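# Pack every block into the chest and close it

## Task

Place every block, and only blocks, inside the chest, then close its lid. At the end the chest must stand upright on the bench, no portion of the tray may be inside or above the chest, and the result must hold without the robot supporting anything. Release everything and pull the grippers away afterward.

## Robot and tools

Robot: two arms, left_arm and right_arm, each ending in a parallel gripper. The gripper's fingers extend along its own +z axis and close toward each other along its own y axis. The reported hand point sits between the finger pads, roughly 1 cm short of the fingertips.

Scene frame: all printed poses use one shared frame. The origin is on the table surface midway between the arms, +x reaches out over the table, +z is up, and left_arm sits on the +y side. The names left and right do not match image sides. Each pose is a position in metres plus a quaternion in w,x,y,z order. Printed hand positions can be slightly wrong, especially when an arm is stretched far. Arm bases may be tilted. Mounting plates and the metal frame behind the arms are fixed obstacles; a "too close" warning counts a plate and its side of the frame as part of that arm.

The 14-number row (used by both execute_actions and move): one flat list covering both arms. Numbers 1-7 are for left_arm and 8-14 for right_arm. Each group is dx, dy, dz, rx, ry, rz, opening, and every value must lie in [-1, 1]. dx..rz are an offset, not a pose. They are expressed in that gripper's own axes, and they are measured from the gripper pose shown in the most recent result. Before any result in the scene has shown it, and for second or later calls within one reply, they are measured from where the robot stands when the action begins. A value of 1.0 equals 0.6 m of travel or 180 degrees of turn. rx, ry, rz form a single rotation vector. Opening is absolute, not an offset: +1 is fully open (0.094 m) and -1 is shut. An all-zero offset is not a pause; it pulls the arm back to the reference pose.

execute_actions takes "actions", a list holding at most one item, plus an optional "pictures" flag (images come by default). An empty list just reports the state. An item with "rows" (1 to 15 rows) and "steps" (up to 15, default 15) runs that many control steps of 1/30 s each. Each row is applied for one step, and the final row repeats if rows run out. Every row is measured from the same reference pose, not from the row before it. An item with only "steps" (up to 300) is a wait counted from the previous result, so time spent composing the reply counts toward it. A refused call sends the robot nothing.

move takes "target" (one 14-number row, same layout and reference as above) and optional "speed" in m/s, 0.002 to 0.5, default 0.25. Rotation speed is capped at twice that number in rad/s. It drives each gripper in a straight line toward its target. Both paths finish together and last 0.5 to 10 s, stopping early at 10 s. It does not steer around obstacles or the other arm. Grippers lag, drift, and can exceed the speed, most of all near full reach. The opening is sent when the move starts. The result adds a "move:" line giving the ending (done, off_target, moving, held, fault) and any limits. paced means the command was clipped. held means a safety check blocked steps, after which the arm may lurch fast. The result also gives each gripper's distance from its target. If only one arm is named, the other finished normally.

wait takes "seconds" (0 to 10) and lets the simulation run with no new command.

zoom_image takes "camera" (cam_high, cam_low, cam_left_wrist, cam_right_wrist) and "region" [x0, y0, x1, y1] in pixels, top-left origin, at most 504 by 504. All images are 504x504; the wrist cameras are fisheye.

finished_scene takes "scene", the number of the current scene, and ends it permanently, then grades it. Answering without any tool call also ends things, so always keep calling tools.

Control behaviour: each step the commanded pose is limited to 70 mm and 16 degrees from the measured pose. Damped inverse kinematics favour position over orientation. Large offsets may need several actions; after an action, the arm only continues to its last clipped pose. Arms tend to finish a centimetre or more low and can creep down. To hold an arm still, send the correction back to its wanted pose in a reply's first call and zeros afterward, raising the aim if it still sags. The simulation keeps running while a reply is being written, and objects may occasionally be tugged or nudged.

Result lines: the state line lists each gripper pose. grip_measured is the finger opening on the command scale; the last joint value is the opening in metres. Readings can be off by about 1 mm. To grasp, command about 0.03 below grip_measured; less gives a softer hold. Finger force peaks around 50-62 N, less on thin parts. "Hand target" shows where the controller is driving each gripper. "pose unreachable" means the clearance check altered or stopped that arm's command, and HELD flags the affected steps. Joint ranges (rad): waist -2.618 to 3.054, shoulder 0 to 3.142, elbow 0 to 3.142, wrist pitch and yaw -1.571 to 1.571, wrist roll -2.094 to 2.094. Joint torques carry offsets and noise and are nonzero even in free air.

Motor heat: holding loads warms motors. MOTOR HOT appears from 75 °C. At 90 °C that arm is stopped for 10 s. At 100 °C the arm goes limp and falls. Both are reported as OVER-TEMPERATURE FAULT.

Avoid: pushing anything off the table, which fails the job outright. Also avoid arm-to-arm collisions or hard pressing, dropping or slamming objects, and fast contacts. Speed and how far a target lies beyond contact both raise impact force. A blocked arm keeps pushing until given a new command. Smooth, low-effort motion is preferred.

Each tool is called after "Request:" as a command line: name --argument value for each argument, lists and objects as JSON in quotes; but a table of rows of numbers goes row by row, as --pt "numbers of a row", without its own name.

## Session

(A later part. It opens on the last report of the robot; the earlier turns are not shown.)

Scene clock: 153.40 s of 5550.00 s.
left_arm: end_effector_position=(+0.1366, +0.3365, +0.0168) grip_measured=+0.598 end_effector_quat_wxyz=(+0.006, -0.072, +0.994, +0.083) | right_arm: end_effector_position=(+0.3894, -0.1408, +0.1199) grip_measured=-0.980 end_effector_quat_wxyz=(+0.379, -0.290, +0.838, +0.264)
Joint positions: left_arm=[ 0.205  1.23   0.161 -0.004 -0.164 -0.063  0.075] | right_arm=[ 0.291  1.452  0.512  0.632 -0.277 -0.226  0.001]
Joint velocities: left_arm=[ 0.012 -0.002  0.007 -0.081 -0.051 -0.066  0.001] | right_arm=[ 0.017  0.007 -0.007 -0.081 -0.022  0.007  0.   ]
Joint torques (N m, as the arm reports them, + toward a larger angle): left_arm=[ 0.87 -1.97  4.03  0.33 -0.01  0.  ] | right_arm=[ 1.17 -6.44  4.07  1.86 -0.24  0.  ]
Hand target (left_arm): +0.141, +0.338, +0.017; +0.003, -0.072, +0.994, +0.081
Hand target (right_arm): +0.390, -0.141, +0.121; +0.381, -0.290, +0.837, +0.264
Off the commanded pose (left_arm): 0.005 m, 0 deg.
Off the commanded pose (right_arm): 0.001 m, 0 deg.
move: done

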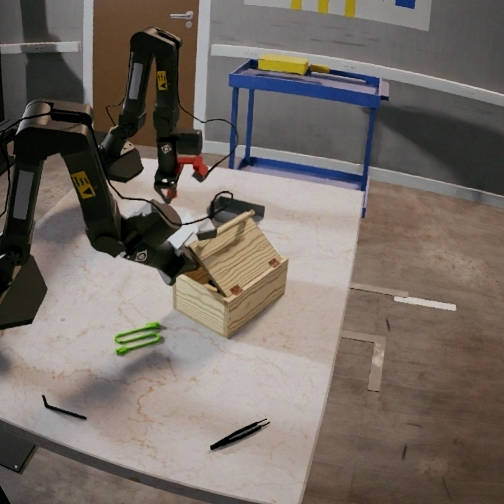

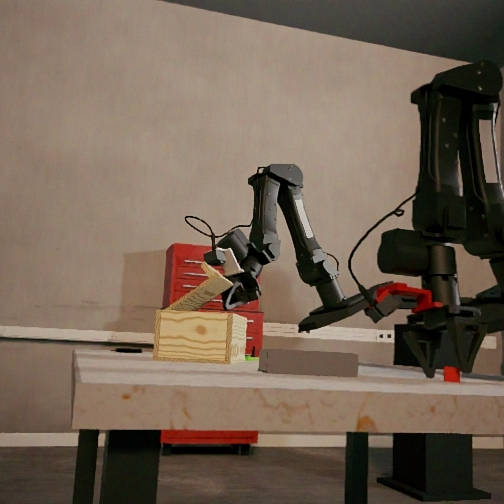

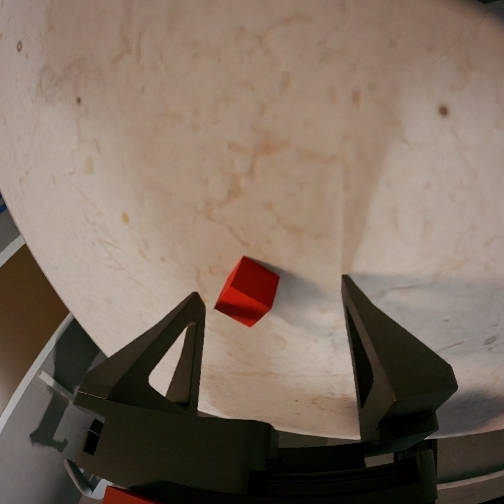

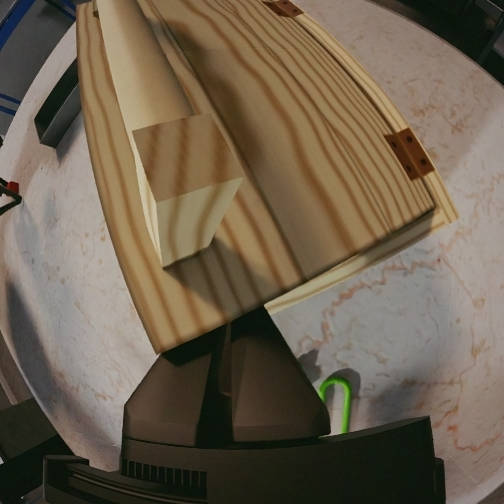

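Over-rotated ~20°; correct, shift, close.

Request:
move --target '[0,0.02,0,0,0,-0.11,0.6, 0,0,0,0,0,0,-1]' --speed 0.06

Request:
move --target '[0,0,0,0,0,0,-0.7, 0,0,0,0,0,0,-1]'

Scene clock: 160.67 s of 5550.00 s.
left_arm: end_effector_position=(+0.1325, +0.3470, +0.0171) grip_measured=+0.598 end_effector_quat_wxyz=(+0.012, -0.232, +0.969, +0.083) | right_arm: end_effector_position=(+0.3886, -0.1409, +0.1191) grip_measured=-0.980 end_effector_quat_wxyz=(+0.377, -0.291, +0.839, +0.264)
Joint positions: left_arm=[ 0.281  1.23   0.161 -0.008 -0.132 -0.322  0.075] | right_arm=[ 0.291  1.452  0.512  0.628 -0.277 -0.226  0.001]
Joint velocities: left_arm=[-0.007  0.007  0.002 -0.022 -0.022 -0.022  0.   ] | right_arm=[-0.012  0.002 -0.007  0.051 -0.007 -0.037  0.001]
Joint torques (N m, as the arm reports them, + toward a larger angle): left_arm=[ 0.75 -3.62  2.31  0.47  0.01 -0.11] | right_arm=[ 1.17 -6.44  4.07  1.86 -0.25  0.  ]
Hand target (left_arm): +0.135, +0.348, +0.019; +0.020, -0.242, +0.967, +0.080
Hand target (right_arm): +0.389, -0.141, +0.120; +0.379, -0.290, +0.838, +0.264
Off the commanded pose (left_arm): 0.003 m, 1 deg.
Off the commanded pose (right_arm): 0.001 m, 0 deg.
After step 90, 1.10 s passed at rest.
move: done

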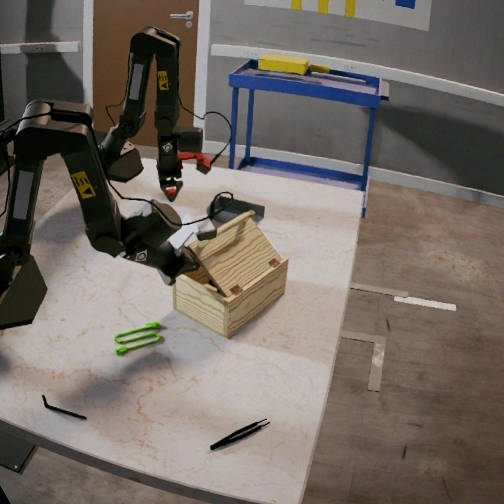

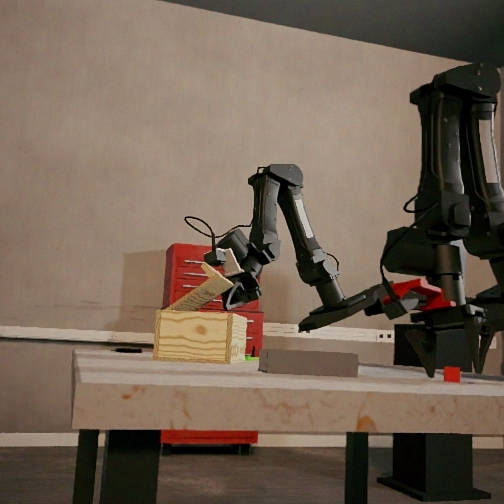

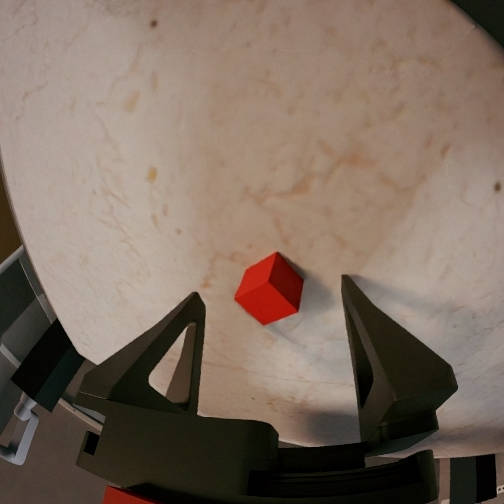

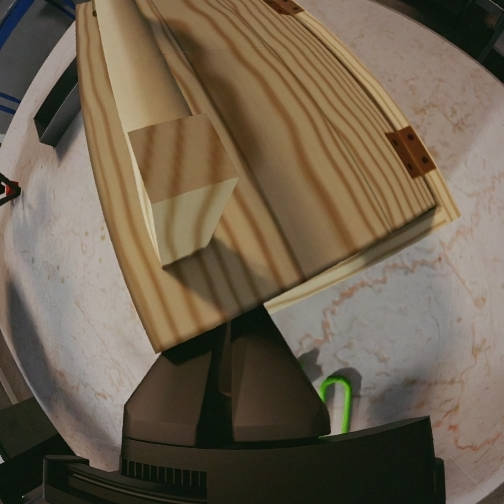

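Scene clock: 161.17 s of 5550.00 s.
left_arm: end_effector_position=(+0.1325, +0.3470, +0.0171) grip_measured=-0.572 end_effector_quat_wxyz=(+0.012, -0.232, +0.969, +0.083) | right_arm: end_effector_position=(+0.3879, -0.1410, +0.1183) grip_measured=-0.980 end_effector_quat_wxyz=(+0.375, -0.291, +0.840, +0.264)
Joint positions: left_arm=[ 0.281  1.23   0.161 -0.008 -0.132 -0.322  0.02 ] | right_arm=[ 0.291  1.452  0.512  0.623 -0.277 -0.226  0.001]
Joint velocities: left_arm=[-0.017 -0.002 -0.002 -0.022 -0.037 -0.022  0.   ] | right_arm=[ 0.002  0.007 -0.017  0.037 -0.051  0.022 -0.001]
Joint torques (N m, as the arm reports them, + toward a larger angle): left_arm=[-0.01 -2.89  2.35  0.46 -0.08  0.02] | right_arm=[ 1.18 -6.42  4.07  1.84 -0.25  0.01]
Hand target (left_arm): +0.133, +0.347, +0.017; +0.012, -0.232, +0.969, +0.084
Hand target (right_arm): +0.389, -0.141, +0.119; +0.377, -0.291, +0.839, +0.264
Off the commanded pose (left_arm): 0.000 m, 0 deg.
Off the commanded pose (right_arm): 0.001 m, 0 deg.
move: done

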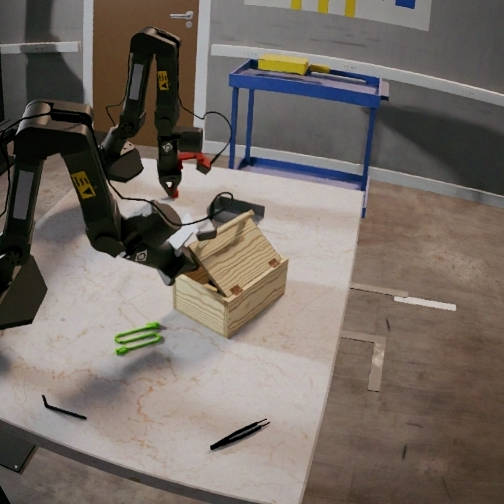

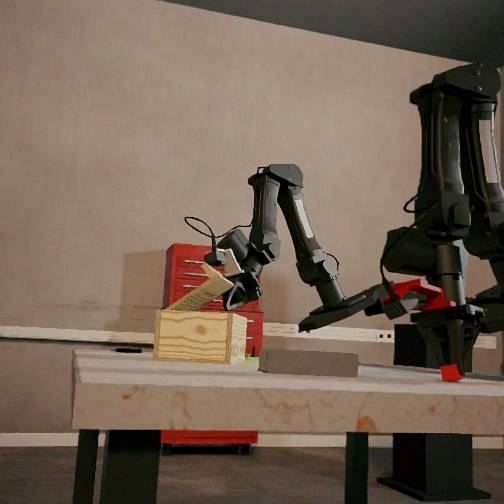

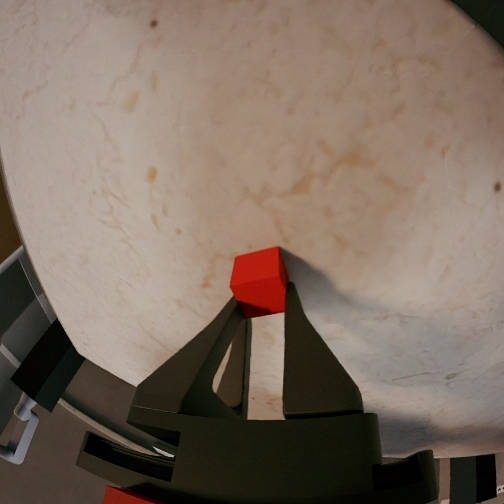

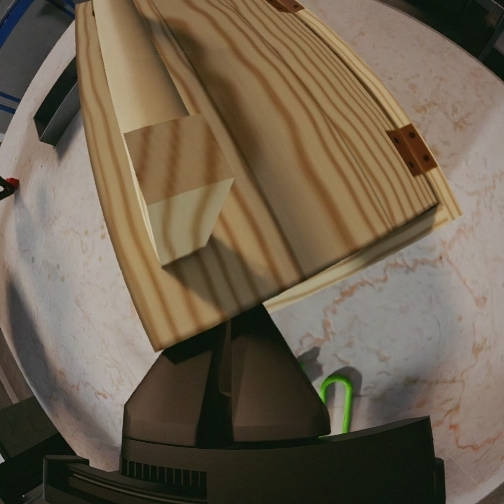

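Request:
move --target '[0,0,-0.24,0,0,0,-0.7, -0.09,-0.01,-0.04,0,-0.07,0,-1]' --speed 0.12

Request:
move --target '[-0.02,-0.56,0,0,0,0.25,-0.7, 0,0,0,0,0,0,-1]' --speed 0.2

Scene clock: 169.30 s of 5550.00 s.
left_arm: end_effector_position=(+0.1252, +0.3222, +0.1460) grip_measured=-0.572 end_effector_quat_wxyz=(-0.009, -0.227, +0.970, +0.084) | right_arm: end_effector_position=(+0.4079, -0.1442, +0.1594) grip_measured=-0.980 end_effector_quat_wxyz=(+0.445, -0.261, +0.807, +0.288)
Joint positions: left_arm=[ 0.035  0.564  0.474 -1.069 -0.231 -0.541  0.02 ] | right_arm=[ 0.264  1.393  0.482  0.772 -0.332 -0.166  0.001]
Joint velocities: left_arm=[-0.032 -0.002 -0.017 -0.022 -0.037 -0.051  0.   ] | right_arm=[ 0.007 -0.022 -0.017 -0.051 -0.007  0.007 -0.001]
Joint torques (N m, as the arm reports them, + toward a larger angle): left_arm=[-0.67 -2.05  8.06  0.2  -0.27 -0.09] | right_arm=[ 0.52 -8.52  3.51  2.26 -0.49  0.06]
Hand target (left_arm): +0.134, +0.324, +0.156; +0.013, -0.231, +0.969, +0.084
Hand target (right_arm): +0.411, -0.146, +0.173; +0.464, -0.259, +0.794, +0.294
Off the commanded pose (left_arm): 0.016 m, 3 deg.
Off the commanded pose (right_arm): 0.014 m, 3 deg.
After step 90, 3.20 s passed at rest.
move: off_target (left_arm, right_arm)

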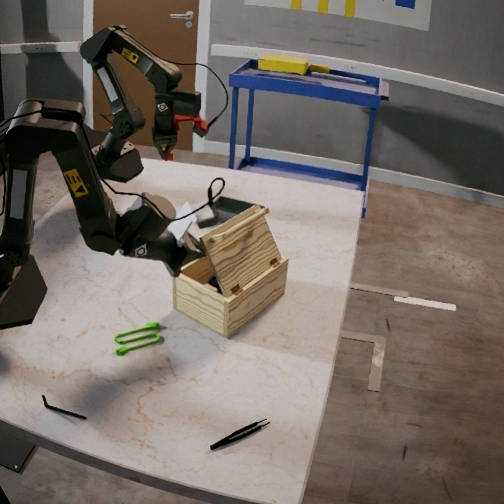

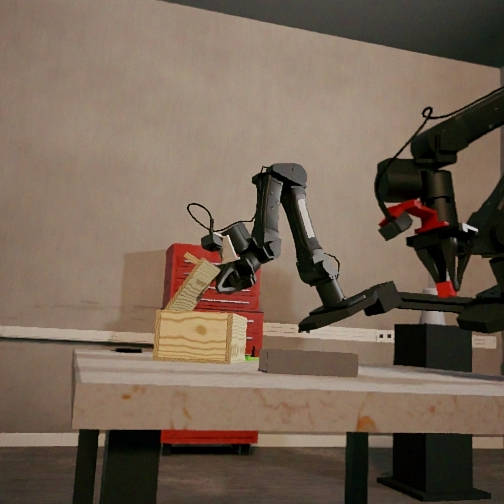

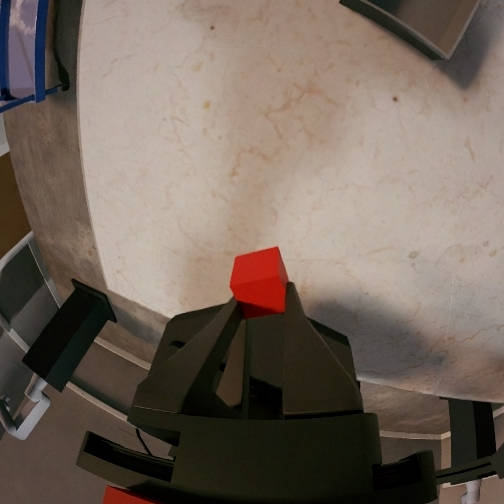

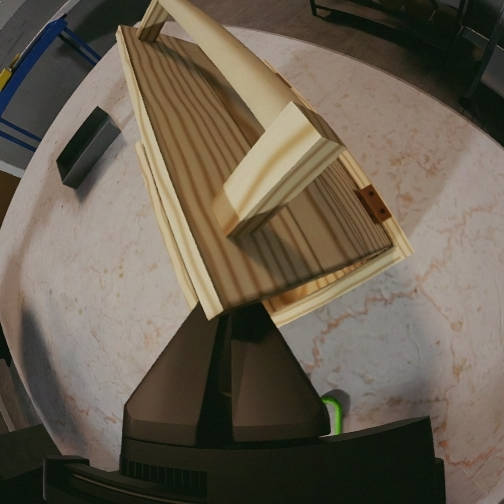

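Scene clock: 171.93 s of 5550.00 s.
left_arm: end_effector_position=(+0.2859, +0.0431, +0.0895) grip_measured=-0.572 end_effector_quat_wxyz=(-0.048, +0.154, +0.984, +0.078) | right_arm: end_effector_position=(+0.4077, -0.1442, +0.1591) grip_measured=-0.980 end_effector_quat_wxyz=(+0.445, -0.261, +0.807, +0.288)
Joint positions: left_arm=[-0.734  1.967  1.552 -1.041 -0.445 -0.565  0.02 ] | right_arm=[ 0.264  1.393  0.482  0.771 -0.332 -0.166  0.001]
Joint velocities: left_arm=[-0.007 -0.002  0.012 -0.022 -0.037  0.022 -0.001] | right_arm=[-0.012  0.002 -0.022  0.022 -0.051 -0.022  0.   ]
Joint torques (N m, as the arm reports them, + toward a larger angle): left_arm=[-4.6  -8.82  7.19  0.02 -0.19  0.08] | right_arm=[ 1.05 -6.22  4.32  1.98 -0.23  0.01]
Hand target (left_arm): +0.291, +0.037, +0.096; -0.038, +0.163, +0.983, +0.077
Hand target (right_arm): +0.408, -0.144, +0.159; +0.446, -0.261, +0.807, +0.288
Off the commanded pose (left_arm): 0.012 m, 1 deg.
Off the commanded pose (right_arm): 0.000 m, 0 deg.
move: off_target (left_arm)

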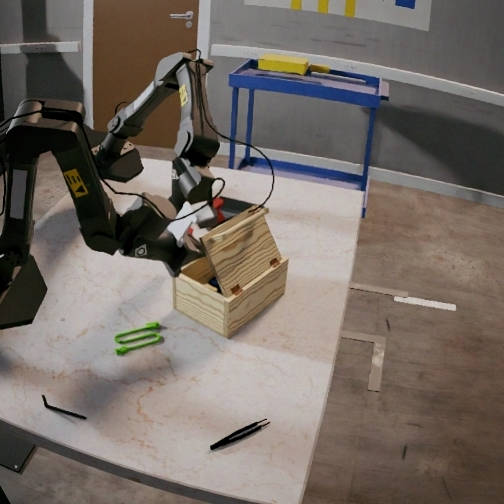

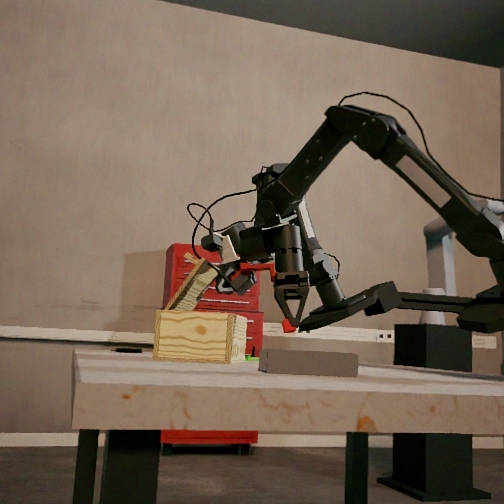

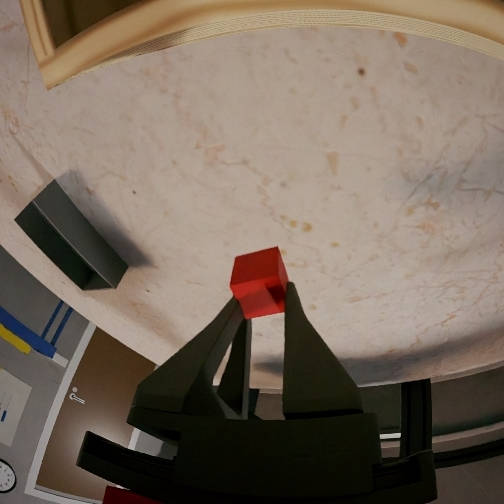

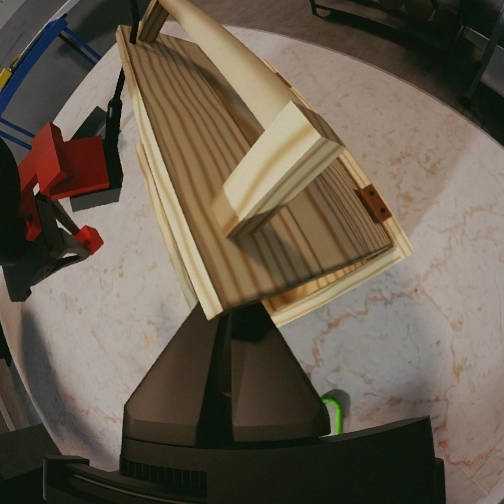

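Request:
move --target '[0,0,-0.1,0,-0.27,0,-0.7, 0,0,0,0,0,0,-1]' --speed 0.12

Request:
move --target '[-0.15,0,0.16,0,0,0,-0.7, 0,0,0,0,0,0,-1]' --speed 0.08

Scene clock: 182.53 s of 5550.00 s.
left_arm: end_effector_position=(+0.2924, +0.0324, +0.1405) grip_measured=-0.572 end_effector_quat_wxyz=(+0.353, +0.174, +0.919, +0.016) | right_arm: end_effector_position=(+0.4075, -0.1442, +0.1588) grip_measured=-0.980 end_effector_quat_wxyz=(+0.444, -0.261, +0.807, +0.288)
Joint positions: left_arm=[-0.955  1.557  0.726  0.206 -0.903 -0.175  0.02 ] | right_arm=[ 0.264  1.393  0.482  0.769 -0.332 -0.166  0.001]
Joint velocities: left_arm=[-0.007 -0.012 -0.012 -0.022 -0.095  0.066  0.   ] | right_arm=[ 0.007 -0.002 -0.002  0.007  0.022  0.022 -0.001]
Joint torques (N m, as the arm reports them, + toward a larger angle): left_arm=[-3.77 -6.96  3.51  1.54 -0.28 -0.02] | right_arm=[ 1.05 -6.23  4.32  1.98 -0.23  0.  ]
Hand target (left_arm): +0.290, +0.034, +0.146; +0.362, +0.172, +0.916, +0.014
Hand target (right_arm): +0.408, -0.144, +0.159; +0.445, -0.261, +0.807, +0.288
Off the commanded pose (left_arm): 0.008 m, 1 deg.
Off the commanded pose (right_arm): 0.000 m, 0 deg.
After step 90, 3.40 s passed at rest.
move: done

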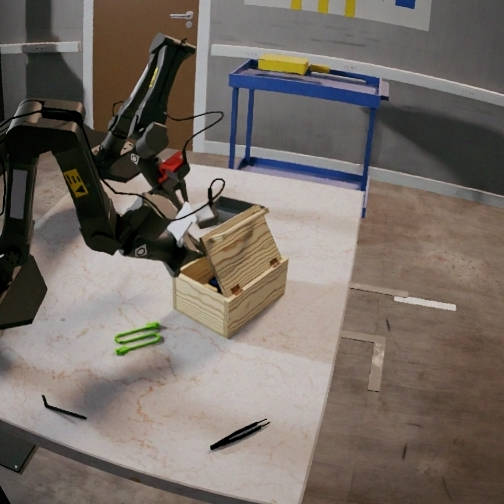

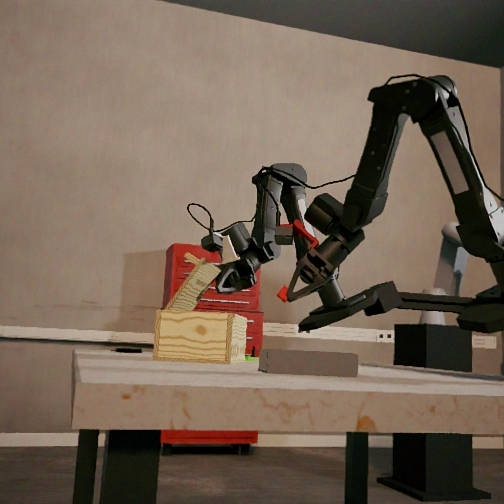

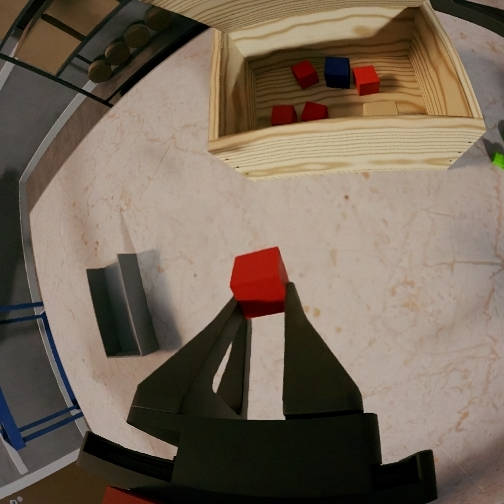

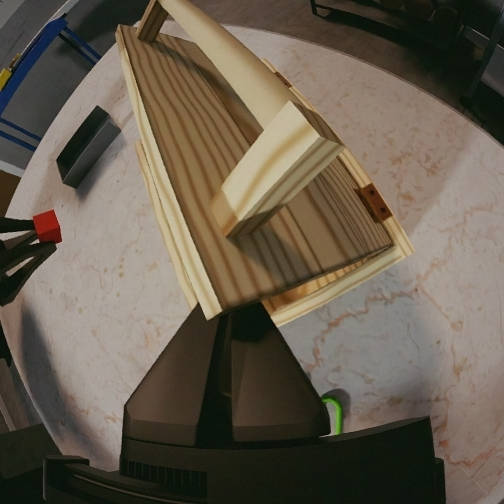

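Scene clock: 184.67 s of 5550.00 s.
left_arm: end_effector_position=(+0.4123, +0.0006, +0.1235) grip_measured=-0.572 end_effector_quat_wxyz=(+0.350, +0.171, +0.921, +0.021) | right_arm: end_effector_position=(+0.4072, -0.1443, +0.1584) grip_measured=-0.980 end_effector_quat_wxyz=(+0.443, -0.261, +0.808, +0.288)
Joint positions: left_arm=[-0.729  1.815  1.171  0.135 -0.722 -0.011  0.02 ] | right_arm=[ 0.264  1.393  0.482  0.767 -0.332 -0.166  0.001]
Joint velocities: left_arm=[-0.017 -0.007  0.017  0.022 -0.022  0.022 -0.001] | right_arm=[ 0.012  0.012  0.002  0.051 -0.007  0.007 -0.   ]
Joint torques (N m, as the arm reports them, + toward a larger angle): left_arm=[-3.35 -8.35  7.62  1.23  0.03  0.  ] | right_arm=[ 1.05 -6.22  4.33  1.98 -0.23  0.01]
Hand target (left_arm): +0.417, -0.006, +0.128; +0.352, +0.173, +0.920, +0.015
Hand target (right_arm): +0.407, -0.144, +0.159; +0.444, -0.261, +0.807, +0.288
Off the commanded pose (left_arm): 0.009 m, 1 deg.
Off the commanded pose (right_arm): 0.000 m, 0 deg.
move: done

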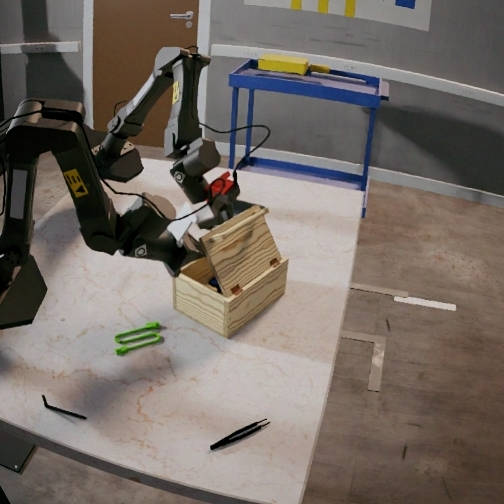

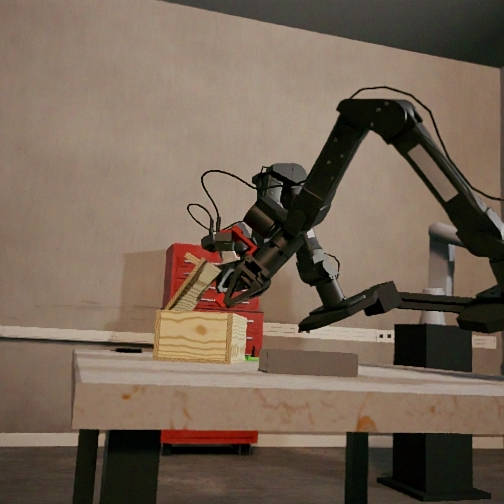

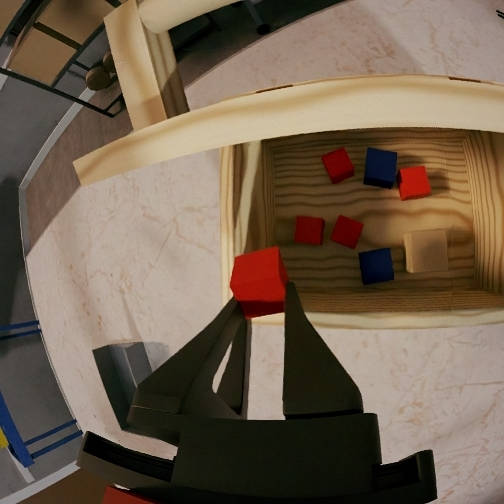

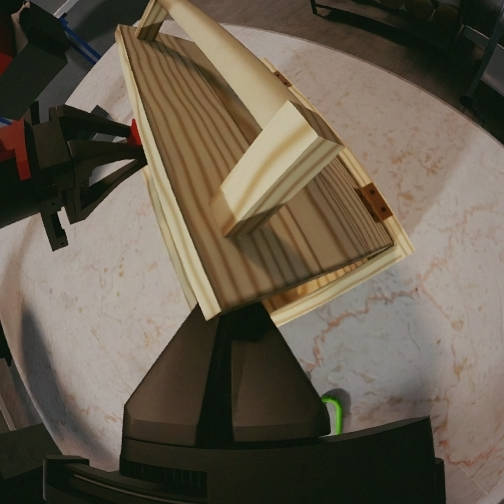

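Shift −gy and further in, then release.

Request:
move --target '[-0.02,-0.06,0.05,0,0,0,-0.7, 0,0,0,0,0,0,-1]' --speed 0.06

Request:
move --target '[0,0,0,0,0,0,-0.1, 0,0,0,0,0,0,-1]'

Request:
move --target '[0,0.1,-0.25,0,0,0,-0.1, 0,0,0,0,0,0,-1]' --speed 0.12

Scene clock: 190.57 s of 5550.00 s.
left_arm: end_effector_position=(+0.4296, -0.0321, +0.0984) grip_measured=-0.572 end_effector_quat_wxyz=(+0.348, +0.172, +0.921, +0.022) | right_arm: end_effector_position=(+0.4064, -0.1443, +0.1573) grip_measured=-0.980 end_effector_quat_wxyz=(+0.441, -0.261, +0.809, +0.288)
Joint positions: left_arm=[-0.73   1.985  1.343  0.127 -0.723 -0.011  0.02 ] | right_arm=[ 0.264  1.393  0.482  0.762 -0.332 -0.166  0.001]
Joint velocities: left_arm=[ 0.007 -0.017  0.032 -0.007 -0.066 -0.022  0.   ] | right_arm=[ 0.007  0.002  0.002  0.007 -0.022 -0.037  0.   ]
Joint torques (N m, as the arm reports them, + toward a larger angle): left_arm=[-5.08 -9.16  7.66  1.22 -0.18 -0.15] | right_arm=[ 1.05 -6.23  4.32  2.03 -0.23  0.01]
Hand target (left_arm): +0.430, -0.040, +0.104; +0.351, +0.171, +0.920, +0.021
Hand target (right_arm): +0.407, -0.144, +0.158; +0.443, -0.261, +0.808, +0.288
Off the commanded pose (left_arm): 0.009 m, 0 deg.
Off the commanded pose (right_arm): 0.001 m, 0 deg.
After step 90, 1.80 s passed at rest.
move: done

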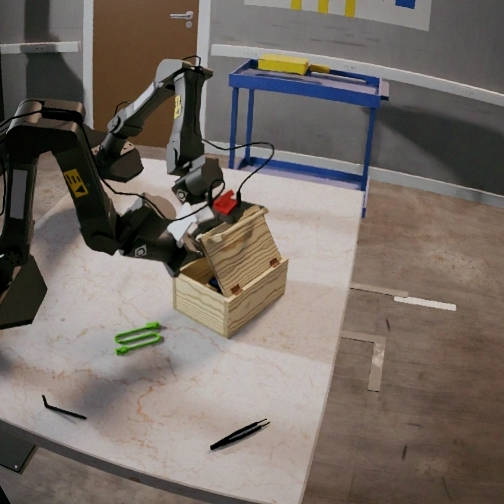

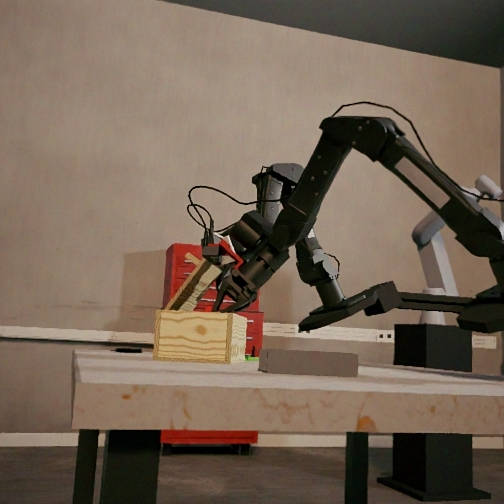

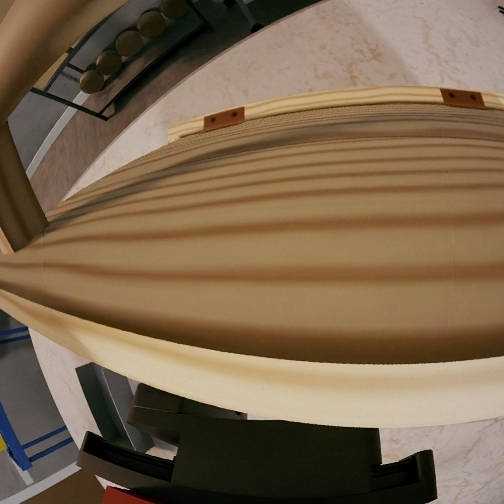

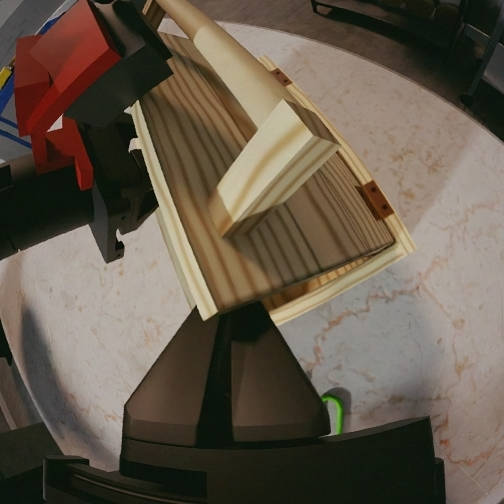

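Scene clock: 191.07 s of 5550.00 s.
left_arm: end_effector_position=(+0.4296, -0.0321, +0.0984) grip_measured=-0.102 end_effector_quat_wxyz=(+0.348, +0.172, +0.921, +0.022) | right_arm: end_effector_position=(+0.4062, -0.1444, +0.1569) grip_measured=-0.980 end_effector_quat_wxyz=(+0.440, -0.261, +0.809, +0.288)
Joint positions: left_arm=[-0.73   1.985  1.343  0.127 -0.723 -0.011  0.042] | right_arm=[ 0.264  1.393  0.482  0.76  -0.332 -0.166  0.001]
Joint velocities: left_arm=[-0.012  0.012  0.002 -0.037  0.007 -0.022 -0.   ] | right_arm=[ 0.002 -0.007 -0.007 -0.081  0.037 -0.022 -0.001]
Joint torques (N m, as the arm reports them, + toward a larger angle): left_arm=[-3.71 -9.72  5.55  1.41 -0.06 -0.09] | right_arm=[ 1.04 -6.23  4.32  1.98 -0.23  0.01]
Hand target (left_arm): +0.430, -0.032, +0.098; +0.348, +0.172, +0.921, +0.022
Hand target (right_arm): +0.406, -0.144, +0.157; +0.441, -0.261, +0.809, +0.288
Off the commanded pose (left_arm): 0.000 m, 0 deg.
Off the commanded pose (right_arm): 0.000 m, 0 deg.
move: done

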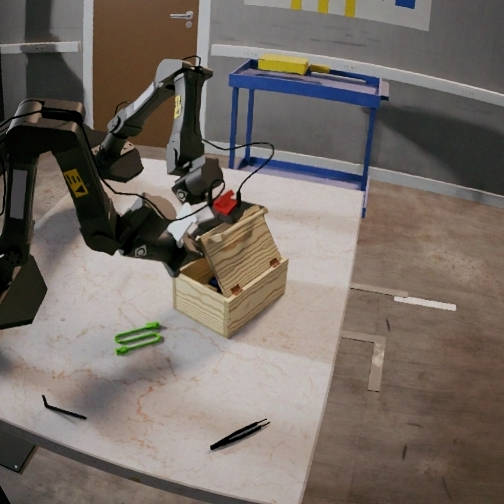

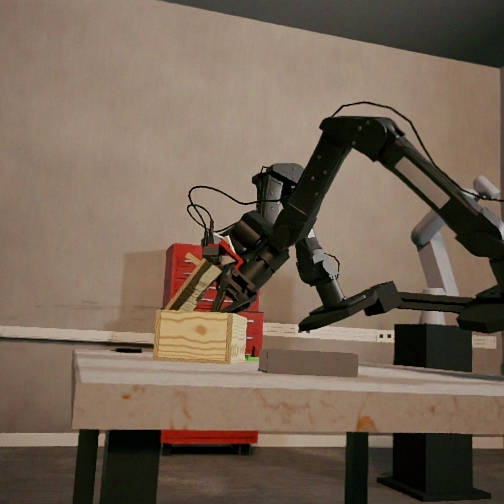

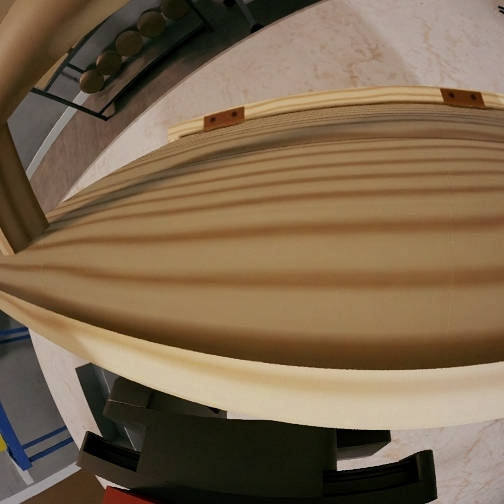

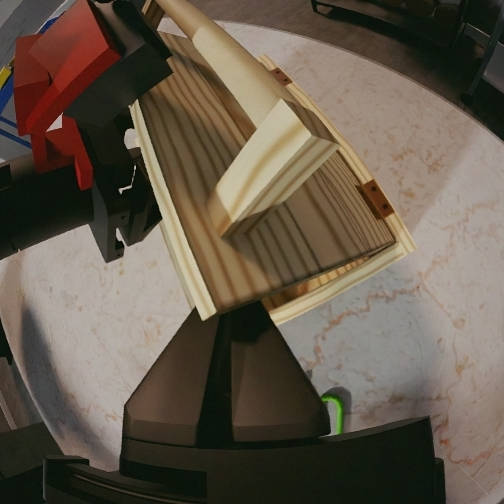

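Scene clock: 193.00 s of 5550.00 s.
left_arm: end_effector_position=(+0.3565, +0.0344, +0.2185) grip_measured=-0.102 end_effector_quat_wxyz=(+0.352, +0.169, +0.920, +0.018) | right_arm: end_effector_position=(+0.4058, -0.1444, +0.1565) grip_measured=-0.980 end_effector_quat_wxyz=(+0.439, -0.261, +0.810, +0.288)
Joint positions: left_arm=[-0.899  1.451  1.046 -0.188 -0.864 -0.137  0.042] | right_arm=[ 0.264  1.393  0.482  0.757 -0.332 -0.166  0.001]
Joint velocities: left_arm=[ 0.007 -0.002 -0.012 -0.037 -0.007 -0.007 -0.001] | right_arm=[-0.017  0.002  0.002 -0.022 -0.037 -0.066 -0.   ]
Joint torques (N m, as the arm reports them, + toward a larger angle): left_arm=[-3.72 -7.05  4.82  1.13 -0.34 -0.2 ] | right_arm=[ 1.05 -6.23  4.31  1.98 -0.24  0.01]
Hand target (left_arm): +0.349, +0.037, +0.218; +0.349, +0.173, +0.921, +0.023
Hand target (right_arm): +0.406, -0.144, +0.157; +0.440, -0.261, +0.810, +0.288
Off the commanded pose (left_arm): 0.007 m, 1 deg.
Off the commanded pose (right_arm): 0.001 m, 0 deg.
move: done

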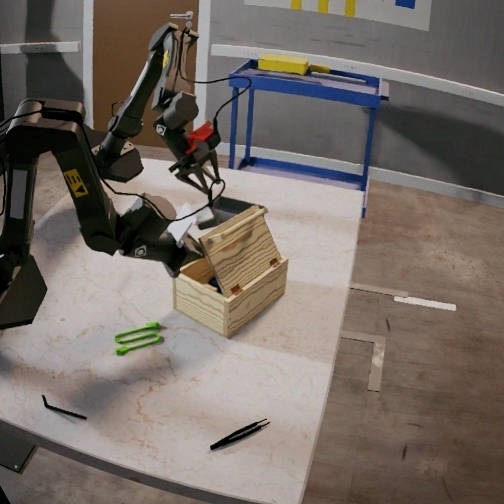

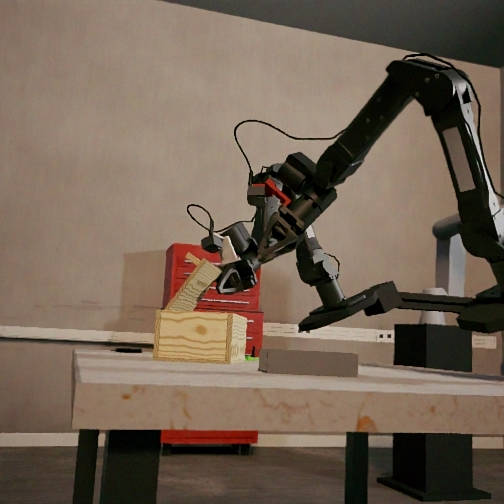

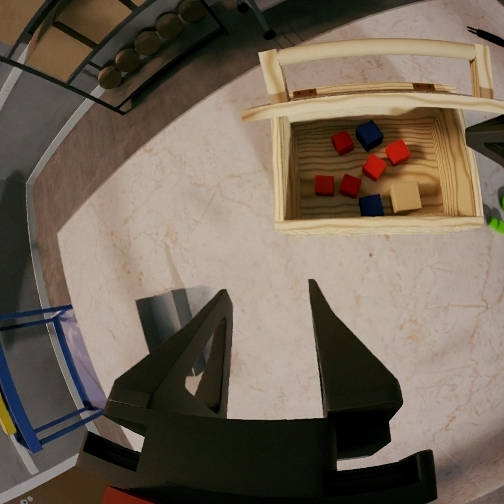

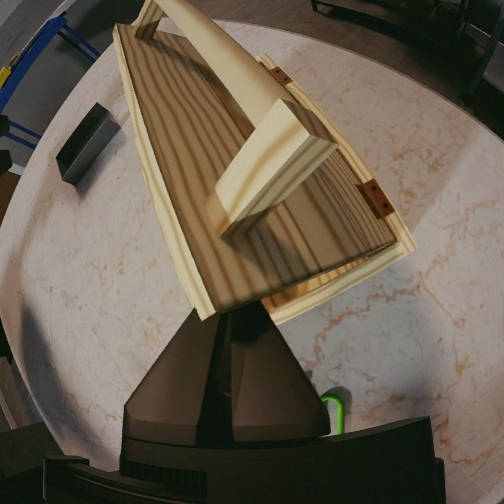

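In. Lower the lid and withdraw.

Request:
move --target '[0,0.15,-0.1,0,0,0,-0.1, 0.08,0.04,0.0,0,0,0,-1]' --speed 0.03

Request:
move --target '[0,0,0,0,0,0,-0.1, 0.05,0,-0.14,0,0,0,-1]' --speed 0.05

Request:
move --target '[0,0,0,0,0,0,-0.1, -0.05,0,-0.1,0,0,0,-1]'

Scene clock: 201.07 s of 5550.00 s.
left_arm: end_effector_position=(+0.3479, +0.1198, +0.2776) grip_measured=-0.102 end_effector_quat_wxyz=(+0.358, +0.161, +0.920, +0.017) | right_arm: end_effector_position=(+0.3703, -0.1401, +0.1185) grip_measured=-0.980 end_effector_quat_wxyz=(+0.435, -0.261, +0.815, +0.281)
Joint positions: left_arm=[-0.841  1.081  0.975 -0.436 -0.822 -0.095  0.042] | right_arm=[ 0.314  1.562  0.351  1.047 -0.269 -0.163  0.001]
Joint velocities: left_arm=[-0.017 -0.007 -0.007 -0.11   0.037 -0.022 -0.   ] | right_arm=[-0.007 -0.007 -0.027  0.022 -0.022 -0.022  0.   ]
Joint torques (N m, as the arm reports them, + toward a larger angle): left_arm=[-0.94 -5.21  5.22  1.18  0.01  0.02] | right_arm=[ 2.42 -5.32  1.75  2.33 -0.2   0.07]
Hand target (left_arm): +0.343, +0.124, +0.274; +0.352, +0.169, +0.921, +0.018
Hand target (right_arm): +0.366, -0.136, +0.121; +0.439, -0.261, +0.810, +0.288
Off the commanded pose (left_arm): 0.006 m, 1 deg.
Off the commanded pose (right_arm): 0.006 m, 1 deg.
After step 90, 1.17 s passed at rest.
move: done

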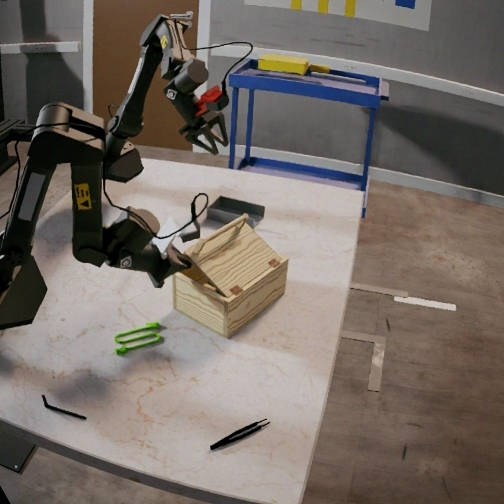

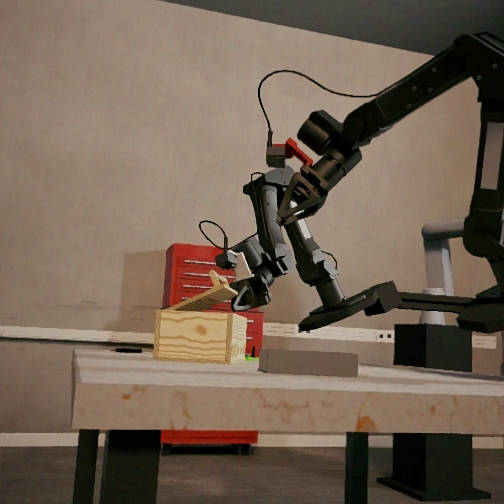

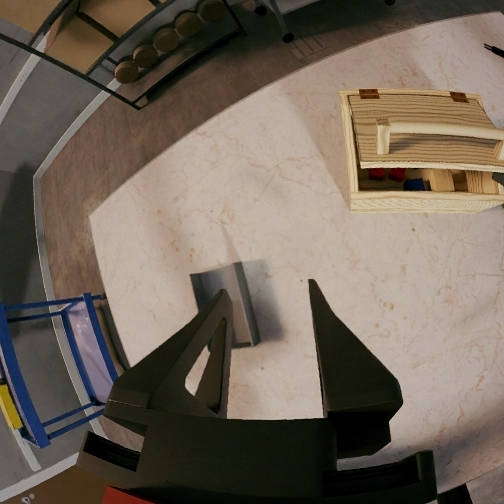

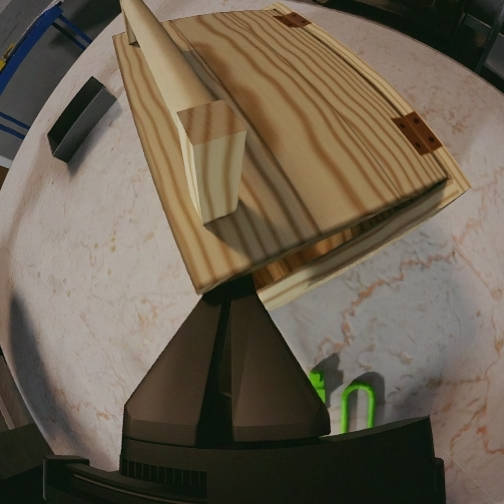

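Scene clock: 203.23 s of 5550.00 s.
left_arm: end_effector_position=(+0.3479, +0.1198, +0.2775) grip_measured=-0.102 end_effector_quat_wxyz=(+0.358, +0.161, +0.920, +0.017) | right_arm: end_effector_position=(+0.3136, -0.2037, +0.1289) grip_measured=-0.980 end_effector_quat_wxyz=(+0.431, -0.254, +0.820, +0.279)
Joint positions: left_arm=[-0.841  1.081  0.975 -0.436 -0.822 -0.095  0.042] | right_arm=[ 0.13   1.292  0.052  1.06  -0.438 -0.184  0.001]
Joint velocities: left_arm=[ 0.007  0.012 -0.017  0.037 -0.081  0.051 -0.001] | right_arm=[-0.007 -0.022  0.002 -0.037 -0.051 -0.022 -0.001]
Joint torques (N m, as the arm reports them, + toward a larger angle): left_arm=[-1.37 -3.71  6.43  1.38 -0.17 -0.03] | right_arm=[-0.26 -5.55  1.3   1.89 -0.47 -0.11]
Hand target (left_arm): +0.348, +0.120, +0.278; +0.358, +0.161, +0.920, +0.017
Hand target (right_arm): +0.310, -0.205, +0.132; +0.435, -0.261, +0.815, +0.281
Off the commanded pose (left_arm): 0.000 m, 0 deg.
Off the commanded pose (right_arm): 0.006 m, 1 deg.
move: done

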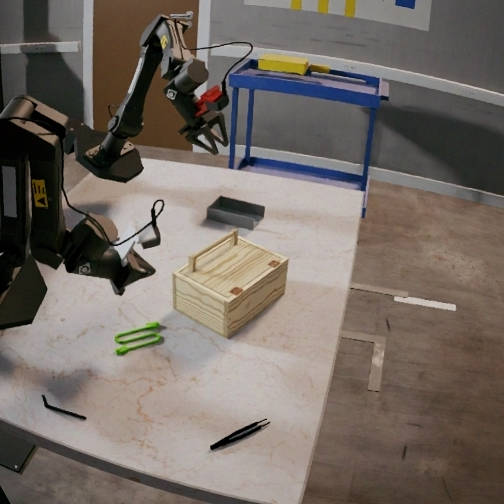

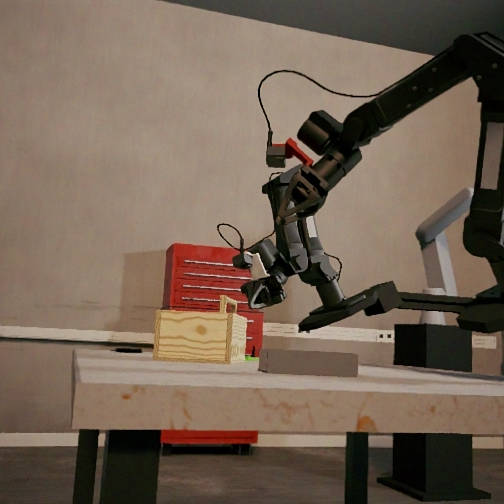

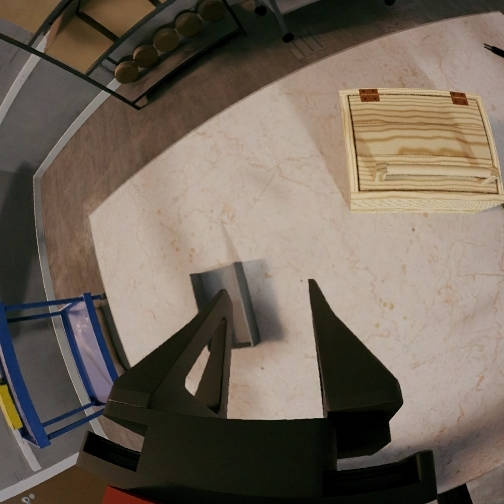

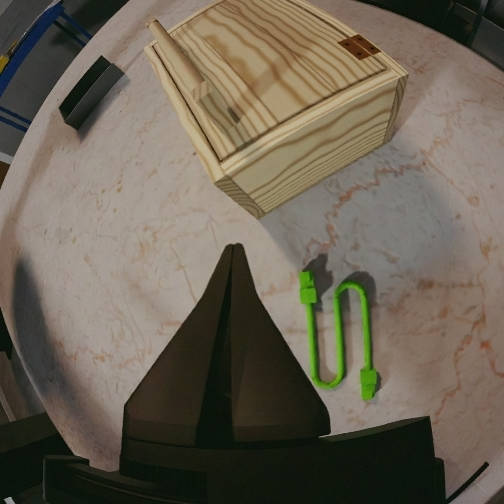

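Scene clock: 204.83 s of 5550.00 s.
left_arm: end_effector_position=(+0.3479, +0.1198, +0.2775) grip_measured=-0.102 end_effector_quat_wxyz=(+0.358, +0.161, +0.920, +0.017) | right_arm: end_effector_position=(+0.2860, -0.2408, +0.1684) grip_measured=-0.980 end_effector_quat_wxyz=(+0.409, -0.242, +0.833, +0.284)
Joint positions: left_arm=[-0.841  1.081  0.975 -0.436 -0.822 -0.095  0.042] | right_arm=[-0.076  0.505  0.059  0.194 -0.633 -0.216  0.001]
Joint velocities: left_arm=[-0.007 -0.012 -0.012  0.022  0.007 -0.037 -0.001] | right_arm=[ 0.032 -0.002  0.007  0.007  0.022 -0.007  0.   ]
Joint torques (N m, as the arm reports them, + toward a larger angle): left_arm=[-1.15 -3.67  6.57  1.39 -0.08 -0.05] | right_arm=[ 0.01 -2.52  8.46  1.76 -0.39 -0.12]
Hand target (left_arm): +0.348, +0.120, +0.278; +0.358, +0.161, +0.920, +0.017
Hand target (right_arm): +0.295, -0.240, +0.184; +0.431, -0.254, +0.820, +0.279
Off the commanded pose (left_arm): 0.000 m, 0 deg.
Off the commanded pose (right_arm): 0.017 m, 3 deg.
move: off_target (right_arm)

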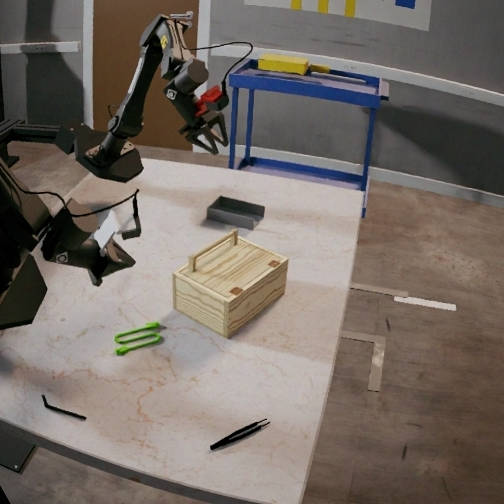

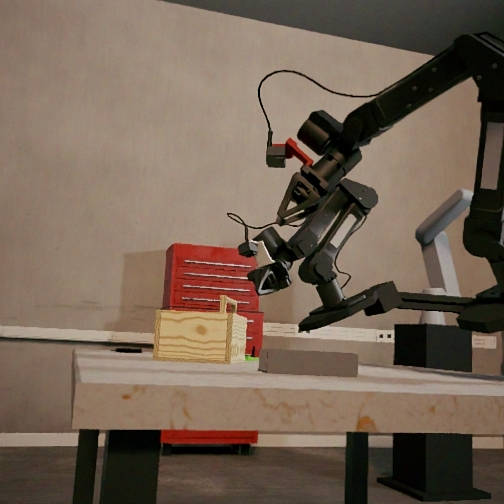

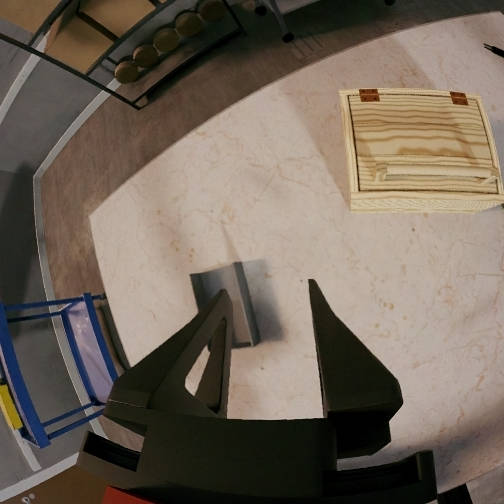

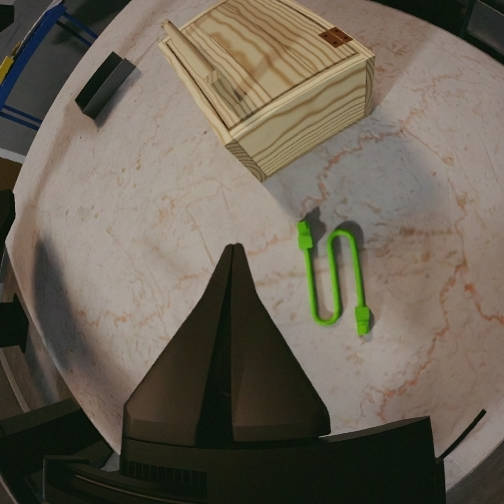

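Request:
finished_scene --scene 2

The scene is finished: the task was done.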